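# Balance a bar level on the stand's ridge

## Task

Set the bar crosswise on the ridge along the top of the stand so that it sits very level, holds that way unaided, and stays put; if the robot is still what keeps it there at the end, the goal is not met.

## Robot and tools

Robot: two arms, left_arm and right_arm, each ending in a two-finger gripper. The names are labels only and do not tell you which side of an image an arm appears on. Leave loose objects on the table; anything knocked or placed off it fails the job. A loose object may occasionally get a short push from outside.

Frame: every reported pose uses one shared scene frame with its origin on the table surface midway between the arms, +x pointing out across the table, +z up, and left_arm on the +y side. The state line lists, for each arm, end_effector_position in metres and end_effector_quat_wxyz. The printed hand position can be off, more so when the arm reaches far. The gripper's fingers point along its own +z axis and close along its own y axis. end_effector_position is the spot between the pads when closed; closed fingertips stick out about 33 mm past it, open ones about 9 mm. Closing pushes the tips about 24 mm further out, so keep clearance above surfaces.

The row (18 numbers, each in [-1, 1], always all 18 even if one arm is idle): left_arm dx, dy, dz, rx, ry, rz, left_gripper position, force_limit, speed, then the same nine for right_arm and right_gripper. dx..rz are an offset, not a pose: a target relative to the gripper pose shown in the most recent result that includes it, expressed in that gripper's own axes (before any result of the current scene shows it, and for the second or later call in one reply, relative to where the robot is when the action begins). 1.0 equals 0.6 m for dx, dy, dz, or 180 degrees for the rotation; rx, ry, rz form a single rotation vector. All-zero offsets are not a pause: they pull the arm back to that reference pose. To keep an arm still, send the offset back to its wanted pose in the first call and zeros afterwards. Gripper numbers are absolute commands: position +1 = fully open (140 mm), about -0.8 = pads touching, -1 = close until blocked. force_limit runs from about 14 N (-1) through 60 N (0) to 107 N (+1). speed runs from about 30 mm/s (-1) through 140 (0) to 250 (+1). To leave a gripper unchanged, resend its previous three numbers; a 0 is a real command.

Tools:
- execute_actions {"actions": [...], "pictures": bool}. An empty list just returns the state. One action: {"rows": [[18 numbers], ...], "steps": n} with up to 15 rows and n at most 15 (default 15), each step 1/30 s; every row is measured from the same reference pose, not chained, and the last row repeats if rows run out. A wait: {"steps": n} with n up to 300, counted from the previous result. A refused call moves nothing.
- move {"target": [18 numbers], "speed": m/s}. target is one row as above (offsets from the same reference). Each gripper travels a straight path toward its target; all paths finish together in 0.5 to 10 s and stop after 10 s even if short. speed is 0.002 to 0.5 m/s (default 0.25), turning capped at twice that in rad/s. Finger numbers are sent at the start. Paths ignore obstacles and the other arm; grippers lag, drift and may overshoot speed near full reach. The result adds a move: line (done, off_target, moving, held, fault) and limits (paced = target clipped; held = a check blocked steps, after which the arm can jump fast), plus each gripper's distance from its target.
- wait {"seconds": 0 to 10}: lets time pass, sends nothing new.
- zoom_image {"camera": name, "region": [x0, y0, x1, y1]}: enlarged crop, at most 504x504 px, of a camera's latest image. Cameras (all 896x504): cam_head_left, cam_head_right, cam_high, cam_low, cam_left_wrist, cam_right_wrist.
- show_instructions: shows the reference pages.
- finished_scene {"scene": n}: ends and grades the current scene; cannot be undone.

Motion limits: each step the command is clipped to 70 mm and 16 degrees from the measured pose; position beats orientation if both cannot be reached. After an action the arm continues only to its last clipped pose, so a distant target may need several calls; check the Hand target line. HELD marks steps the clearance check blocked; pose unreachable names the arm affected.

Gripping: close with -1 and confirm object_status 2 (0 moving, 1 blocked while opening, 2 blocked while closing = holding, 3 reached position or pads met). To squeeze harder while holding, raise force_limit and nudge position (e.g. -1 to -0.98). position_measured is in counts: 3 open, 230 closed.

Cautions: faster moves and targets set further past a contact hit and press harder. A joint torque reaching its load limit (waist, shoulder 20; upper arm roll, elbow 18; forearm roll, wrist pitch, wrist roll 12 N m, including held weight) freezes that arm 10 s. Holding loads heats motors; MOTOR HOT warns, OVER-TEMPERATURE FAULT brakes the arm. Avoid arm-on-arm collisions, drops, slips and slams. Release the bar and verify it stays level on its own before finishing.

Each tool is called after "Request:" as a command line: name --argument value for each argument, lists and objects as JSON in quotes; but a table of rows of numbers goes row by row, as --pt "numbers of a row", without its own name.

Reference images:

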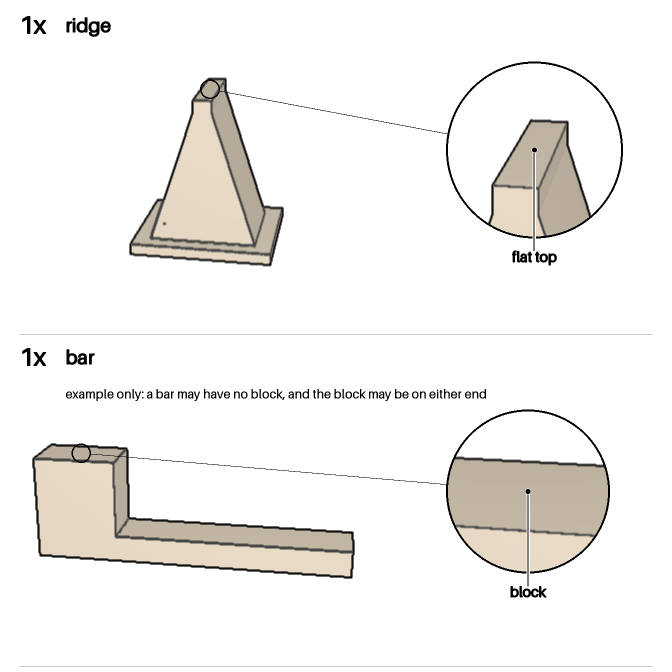

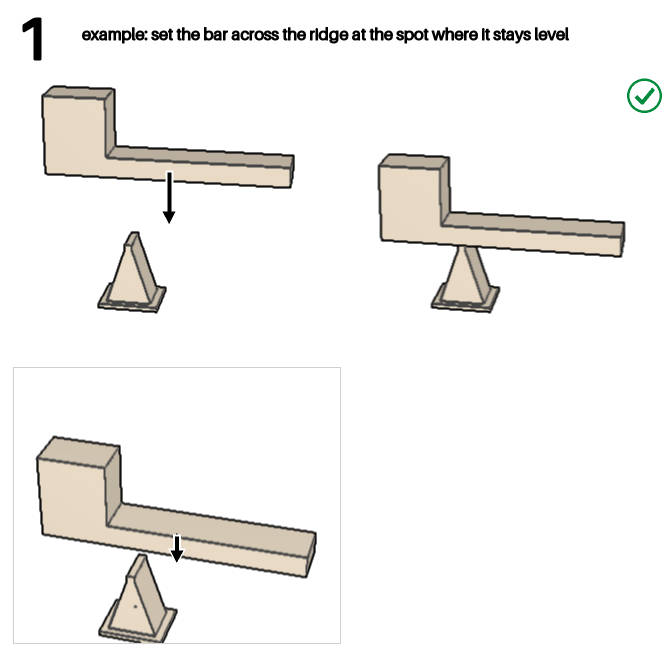

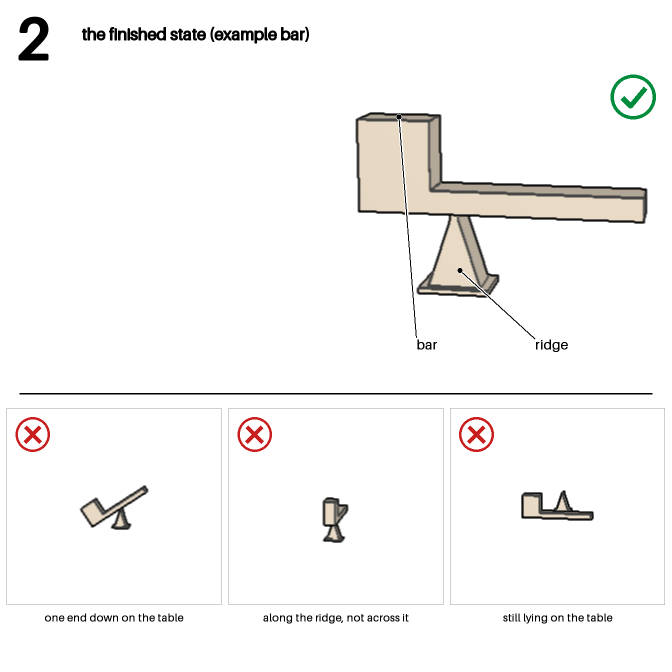

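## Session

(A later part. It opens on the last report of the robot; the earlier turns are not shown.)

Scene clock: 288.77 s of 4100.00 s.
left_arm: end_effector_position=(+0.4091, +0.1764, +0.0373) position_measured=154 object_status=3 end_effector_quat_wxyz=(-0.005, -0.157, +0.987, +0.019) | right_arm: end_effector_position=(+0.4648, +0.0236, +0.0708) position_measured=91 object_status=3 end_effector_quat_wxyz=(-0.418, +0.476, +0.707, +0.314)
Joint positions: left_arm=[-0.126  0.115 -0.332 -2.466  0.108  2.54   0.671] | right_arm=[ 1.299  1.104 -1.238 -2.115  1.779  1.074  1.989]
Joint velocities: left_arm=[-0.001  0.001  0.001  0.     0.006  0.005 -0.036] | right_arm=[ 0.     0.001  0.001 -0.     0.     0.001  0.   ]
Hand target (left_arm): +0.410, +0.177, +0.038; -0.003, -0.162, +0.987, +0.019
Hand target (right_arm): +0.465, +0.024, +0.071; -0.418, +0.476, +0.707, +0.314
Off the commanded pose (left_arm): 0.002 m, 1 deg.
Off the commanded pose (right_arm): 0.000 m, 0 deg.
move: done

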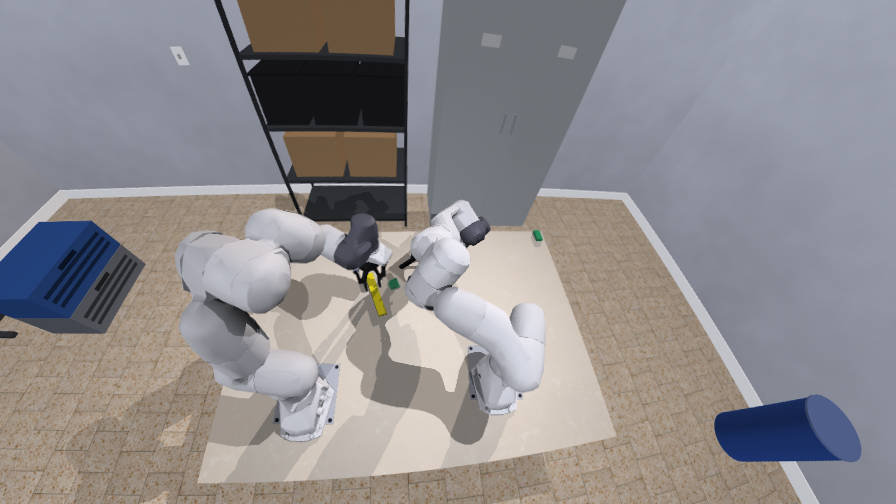

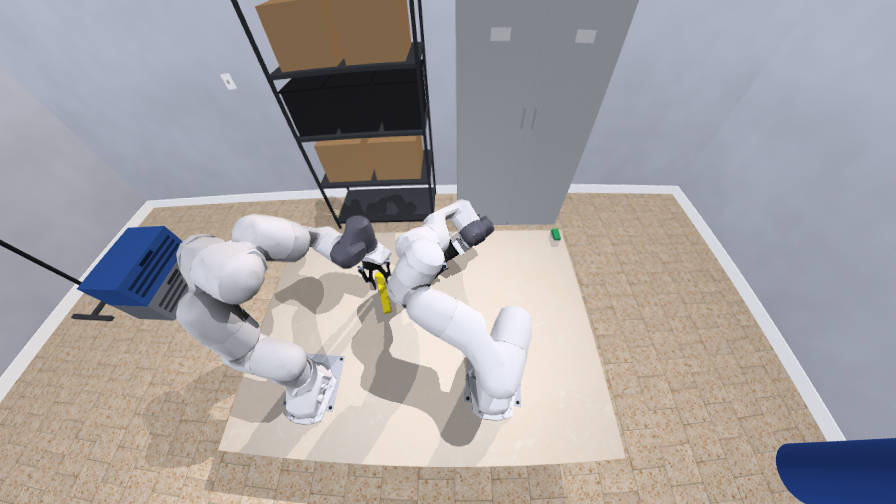

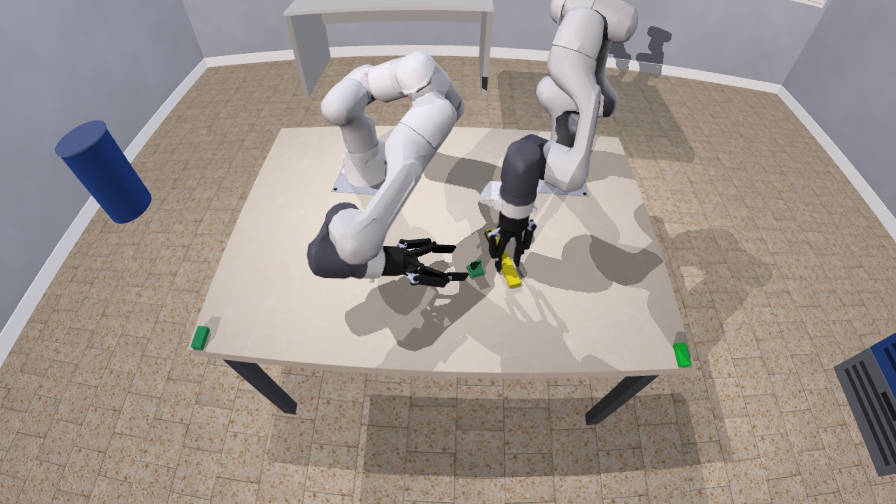

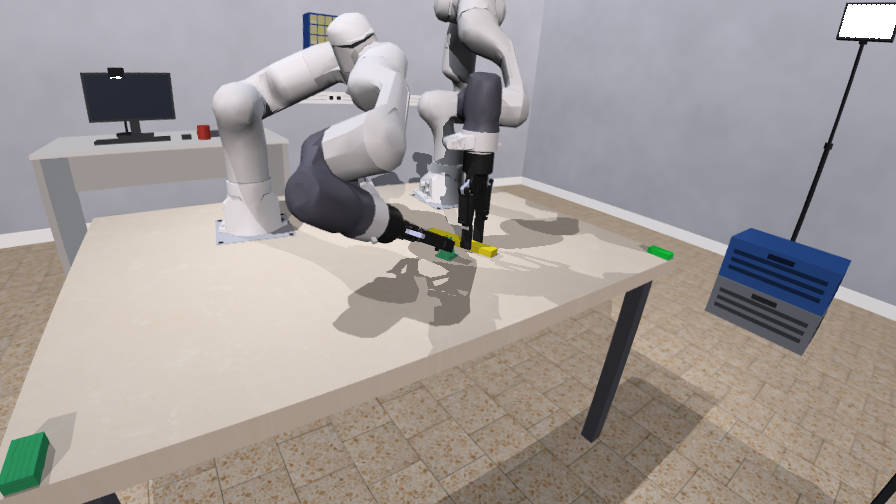

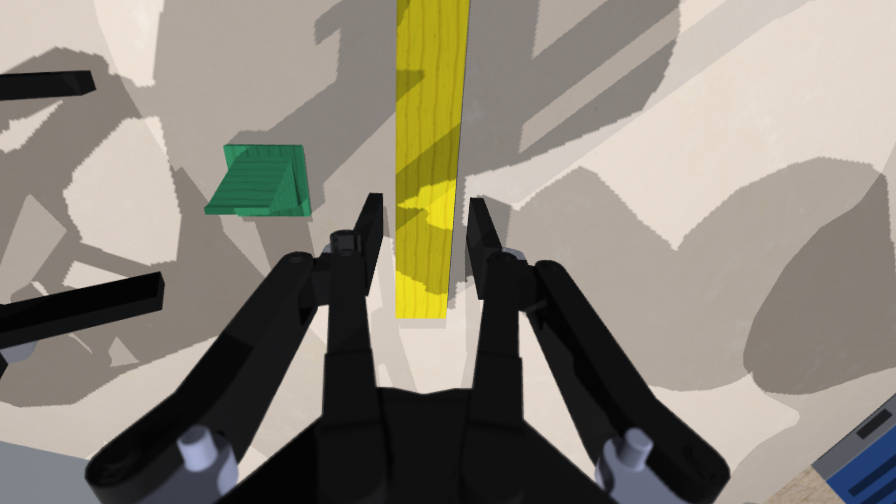

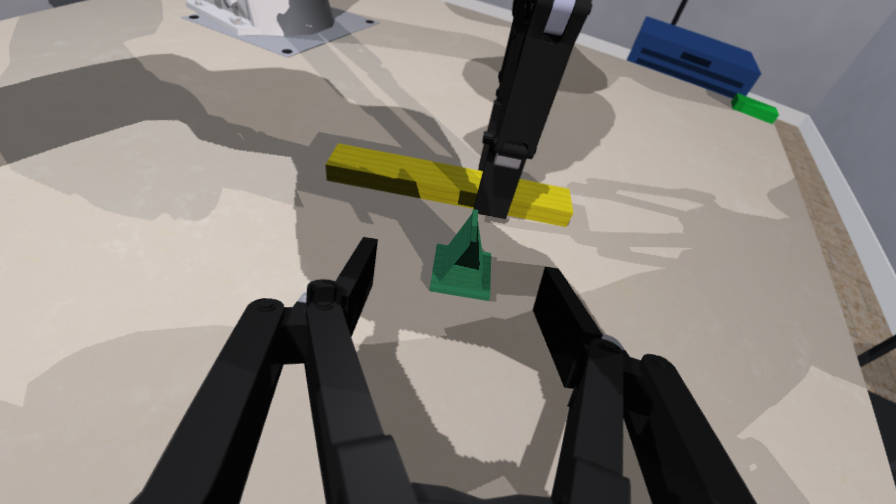

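Request:
move --target '[0,0,0,0,0,0,-1,0,-0.3,0,0,0,0,0,0,0.3,0,0]'

Request:
move --target '[0,0,-0.1,0,0,0,-1,0,-0.3,0,0,0,0,0,0,0.3,0,0]' --speed 0.06

Request:
move --target '[-0.01,-0.133,0.005,0,0,0,-1,0,-0.3,0,0,0,0,0,0,0.3,0,0]' --speed 0.06

Scene clock: 292.93 s of 4100.00 s.
left_arm: end_effector_position=(+0.4095, +0.1763, +0.0376) position_measured=185 object_status=2 end_effector_quat_wxyz=(-0.005, -0.160, +0.987, +0.019) | right_arm: end_effector_position=(+0.4648, +0.0236, +0.0708) position_measured=91 object_status=3 end_effector_quat_wxyz=(-0.418, +0.476, +0.707, +0.314)
Joint positions: left_arm=[-0.126  0.114 -0.332 -2.466  0.109  2.541  0.665] | right_arm=[ 1.299  1.104 -1.238 -2.115  1.779  1.074  1.989]
Joint velocities: left_arm=[-0.     0.001 -0.     0.001  0.    -0.001  0.007] | right_arm=[-0.    -0.     0.001  0.     0.     0.001 -0.001]
Hand target (left_arm): +0.409, +0.176, +0.037; -0.005, -0.157, +0.987, +0.019
Hand target (right_arm): +0.465, +0.024, +0.071; -0.418, +0.476, +0.707, +0.314
Off the commanded pose (left_arm): 0.001 m, 0 deg.
Off the commanded pose (right_arm): 0.000 m, 0 deg.
After step 90, 0.47 s passed at rest.
move: done

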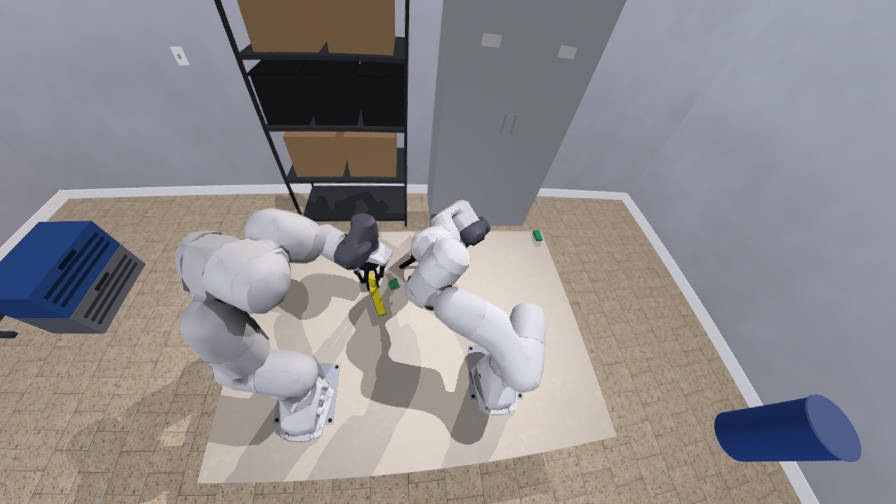

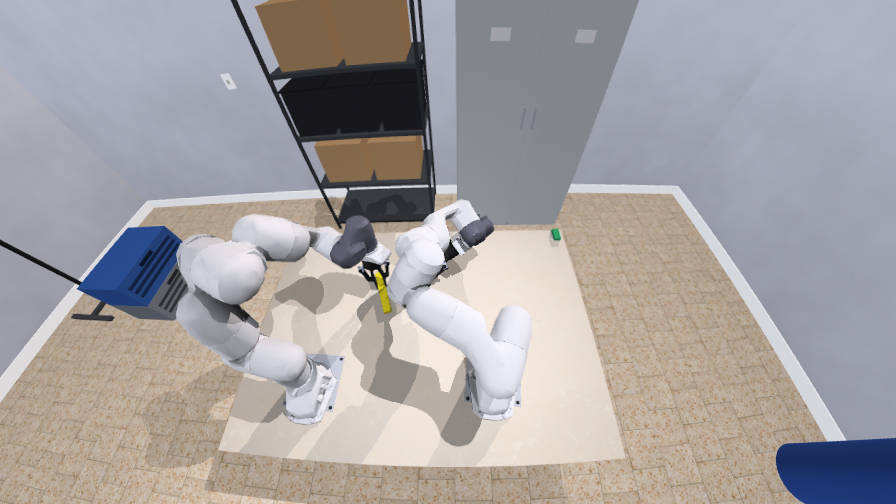

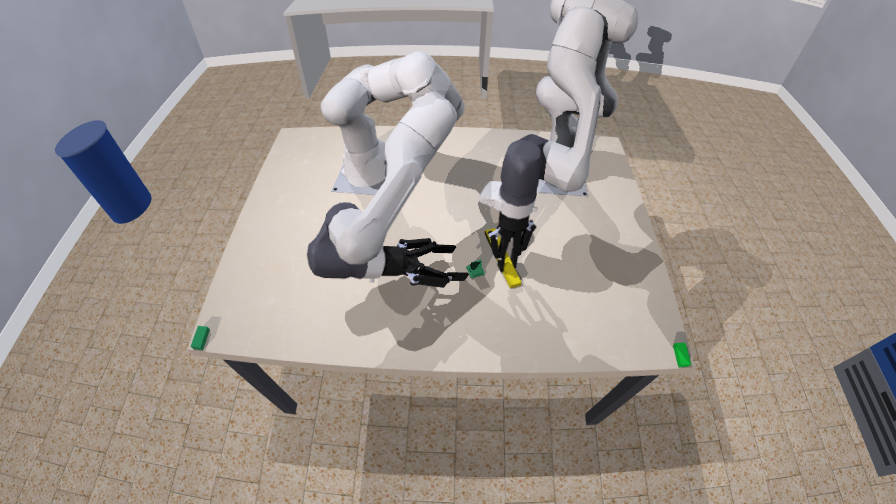

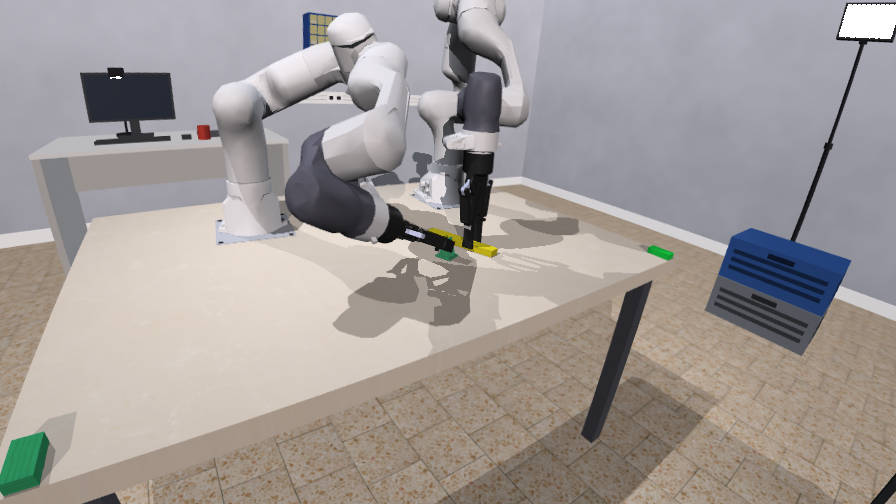

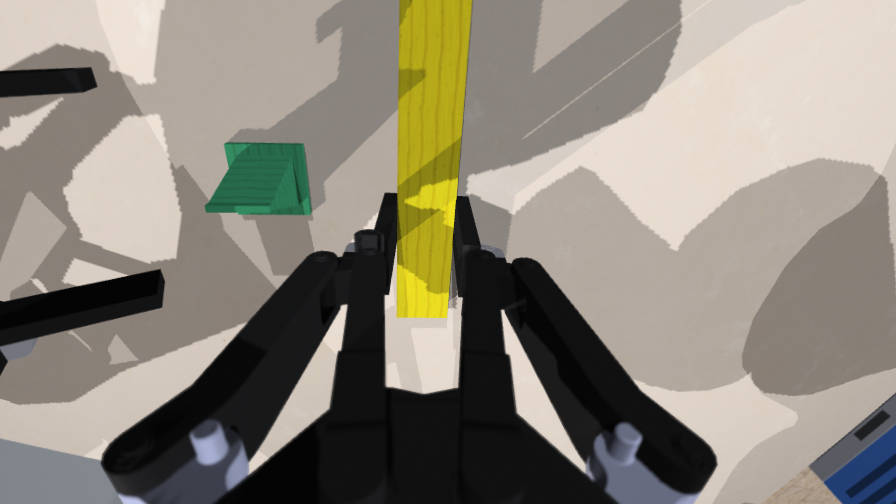

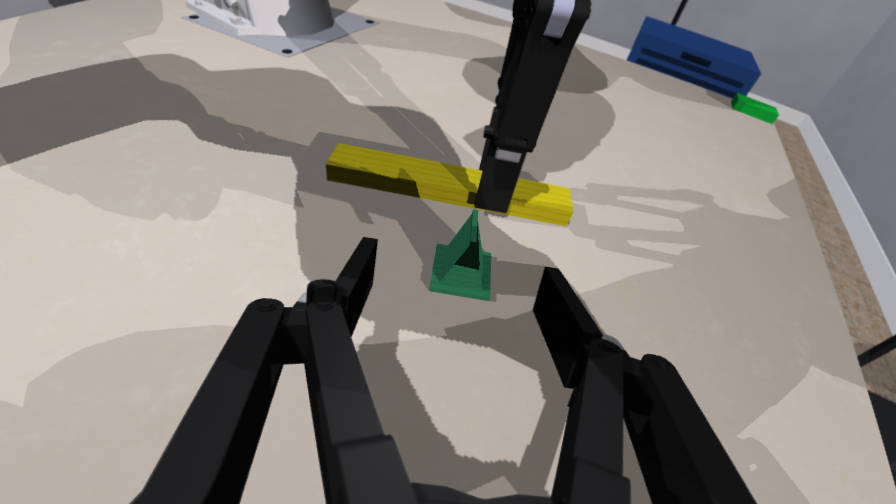

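Scene clock: 294.43 s of 4100.00 s.
left_arm: end_effector_position=(+0.4101, +0.1749, +0.0973) position_measured=185 object_status=2 end_effector_quat_wxyz=(-0.004, -0.162, +0.987, +0.019) | right_arm: end_effector_position=(+0.4648, +0.0236, +0.0708) position_measured=91 object_status=3 end_effector_quat_wxyz=(-0.418, +0.476, +0.707, +0.314)
Joint positions: left_arm=[-0.129 -0.021 -0.34  -2.436  0.026  2.386  0.72 ] | right_arm=[ 1.299  1.104 -1.238 -2.115  1.779  1.074  1.989]
Joint velocities: left_arm=[-0.     0.    -0.    -0.002 -0.001 -0.01   0.011] | right_arm=[-0.    -0.     0.    -0.001 -0.     0.001  0.001]
Hand target (left_arm): +0.409, +0.174, +0.098; -0.005, -0.159, +0.987, +0.018
Hand target (right_arm): +0.465, +0.024, +0.071; -0.418, +0.476, +0.707, +0.314
Off the commanded pose (left_arm): 0.001 m, 0 deg.
Off the commanded pose (right_arm): 0.000 m, 0 deg.
move: done

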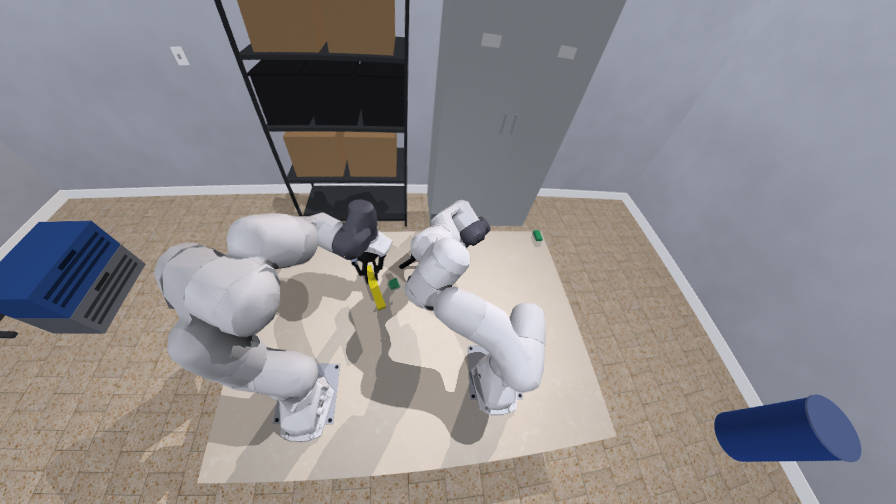

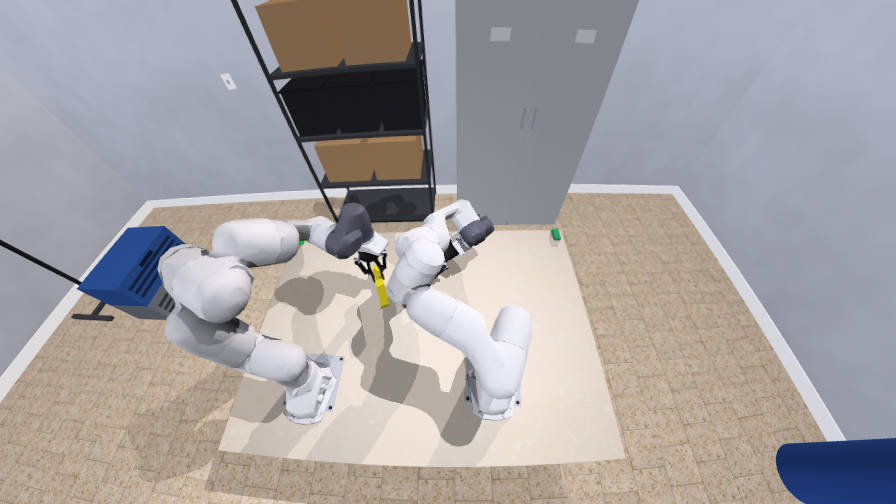

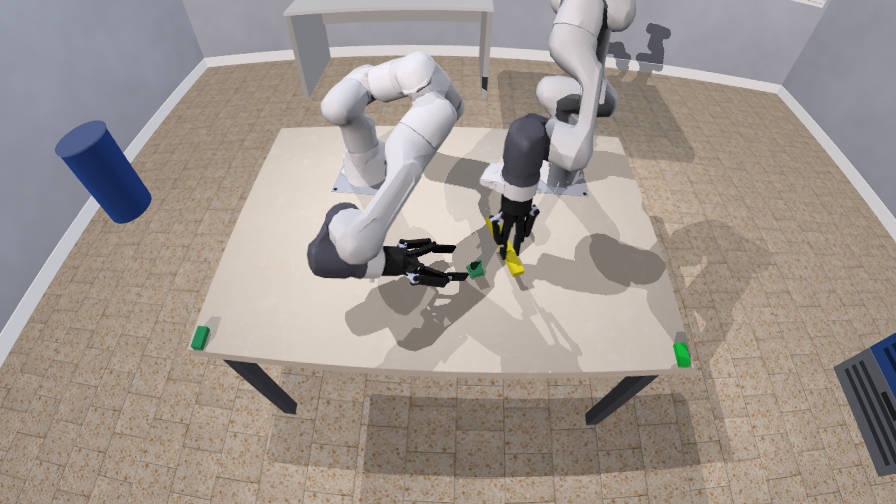

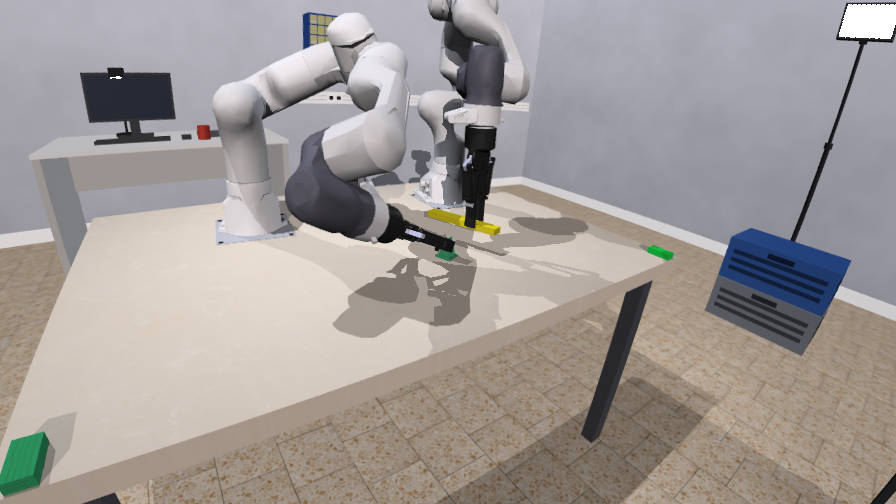

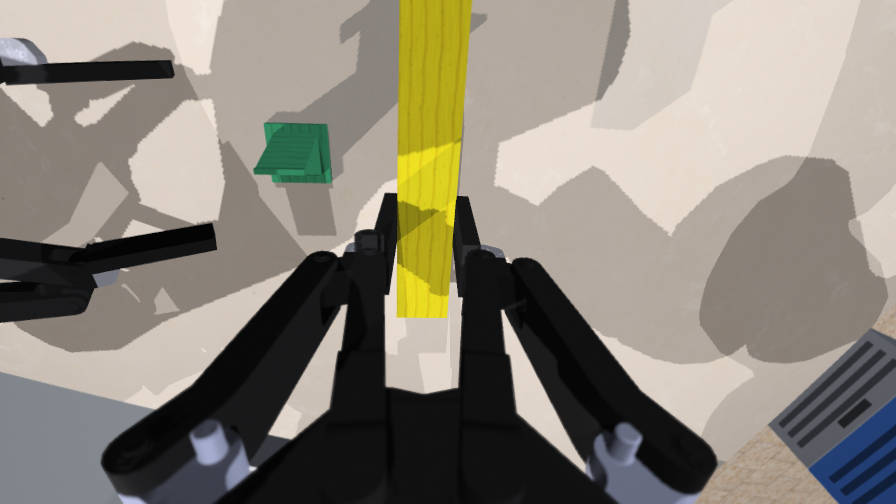

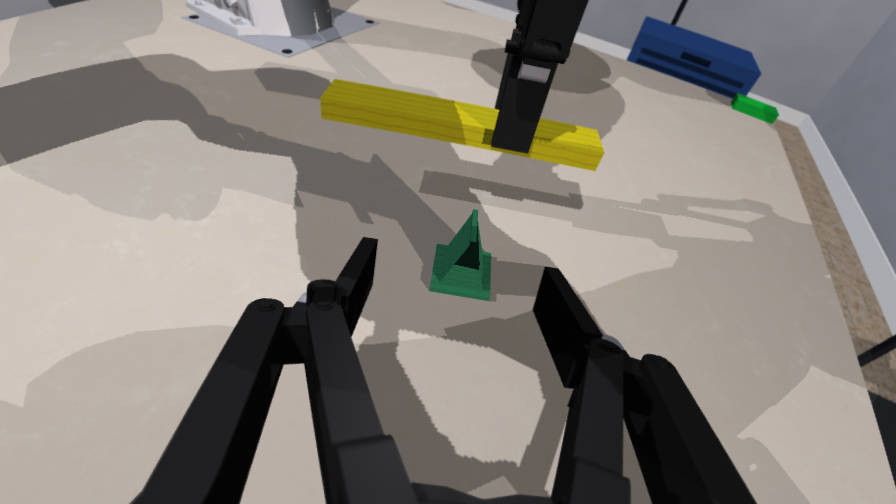

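Scene clock: 296.07 s of 4100.00 s.
left_arm: end_effector_position=(+0.4405, +0.1009, +0.0908) position_measured=185 object_status=2 end_effector_quat_wxyz=(-0.004, -0.155, +0.988, +0.018) | right_arm: end_effector_position=(+0.4648, +0.0236, +0.0708) position_measured=91 object_status=3 end_effector_quat_wxyz=(-0.418, +0.476, +0.707, +0.314)
Joint positions: left_arm=[-0.201  0.171 -0.363 -2.216  0.112  2.343  0.582] | right_arm=[ 1.299  1.104 -1.238 -2.115  1.779  1.074  1.989]
Joint velocities: left_arm=[-0.006  0.005  0.008  0.006  0.007 -0.012 -0.044] | right_arm=[-0.    -0.001 -0.002  0.     0.001 -0.    -0.   ]
Hand target (left_arm): +0.441, +0.102, +0.091; -0.004, -0.162, +0.987, +0.020
Hand target (right_arm): +0.465, +0.024, +0.071; -0.418, +0.476, +0.707, +0.314
Off the commanded pose (left_arm): 0.001 m, 1 deg.
Off the commanded pose (right_arm): 0.000 m, 0 deg.
move: done

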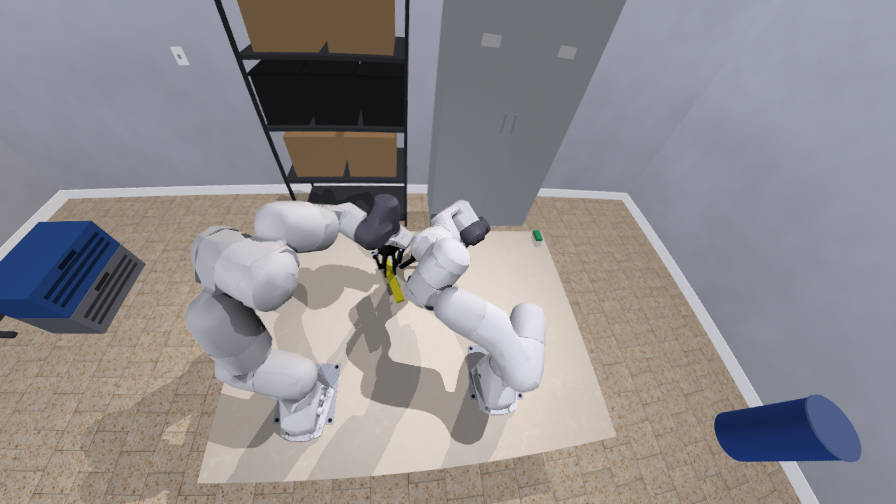

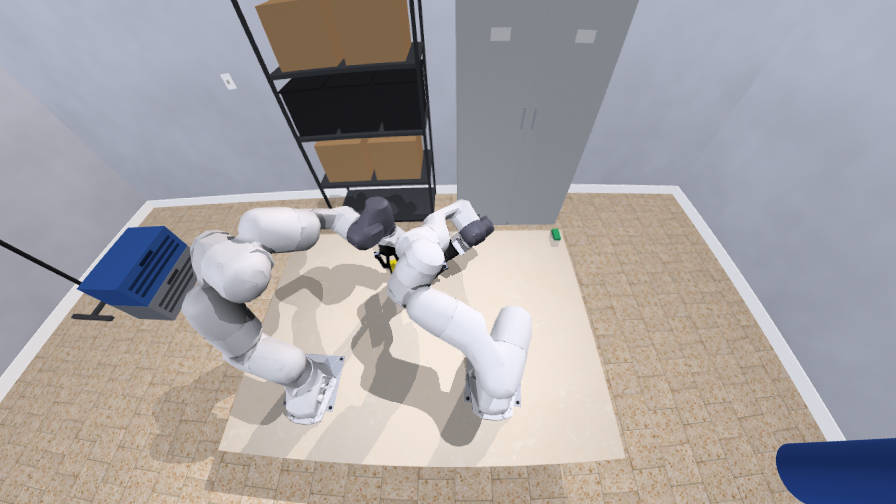

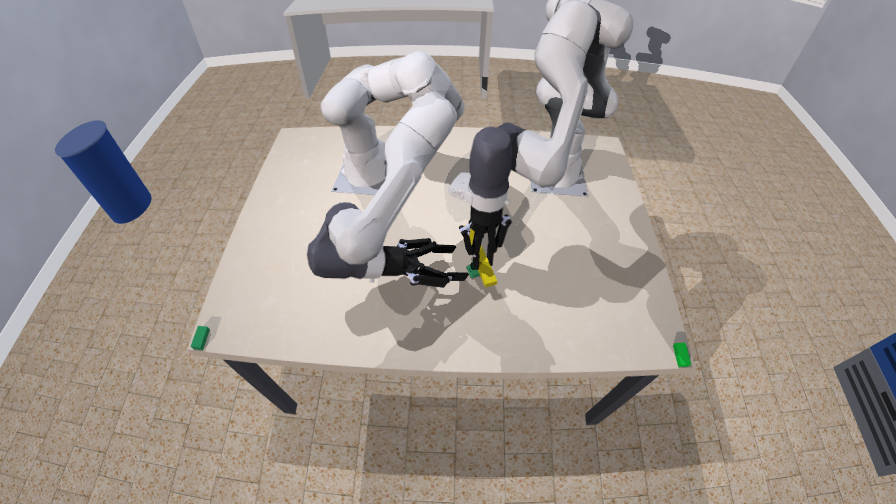

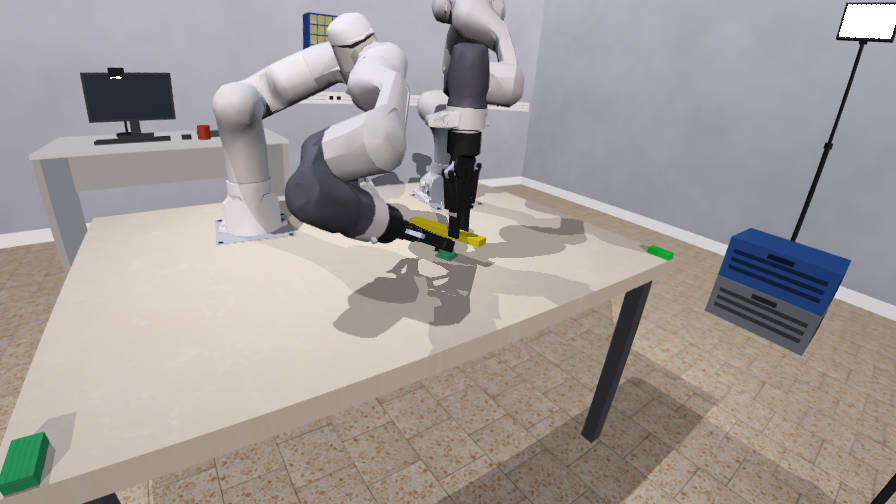

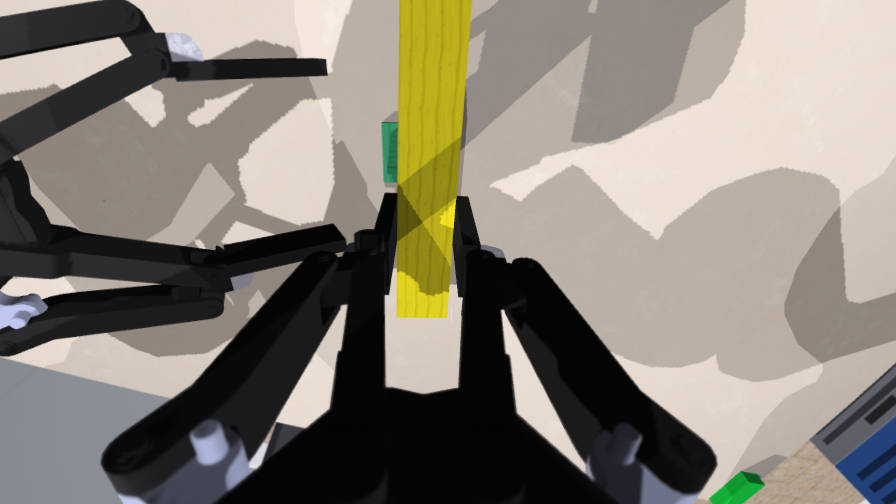

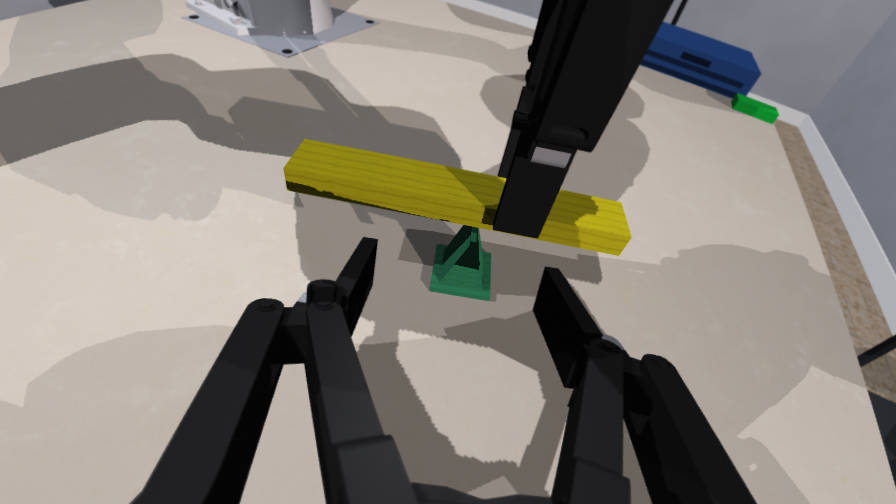

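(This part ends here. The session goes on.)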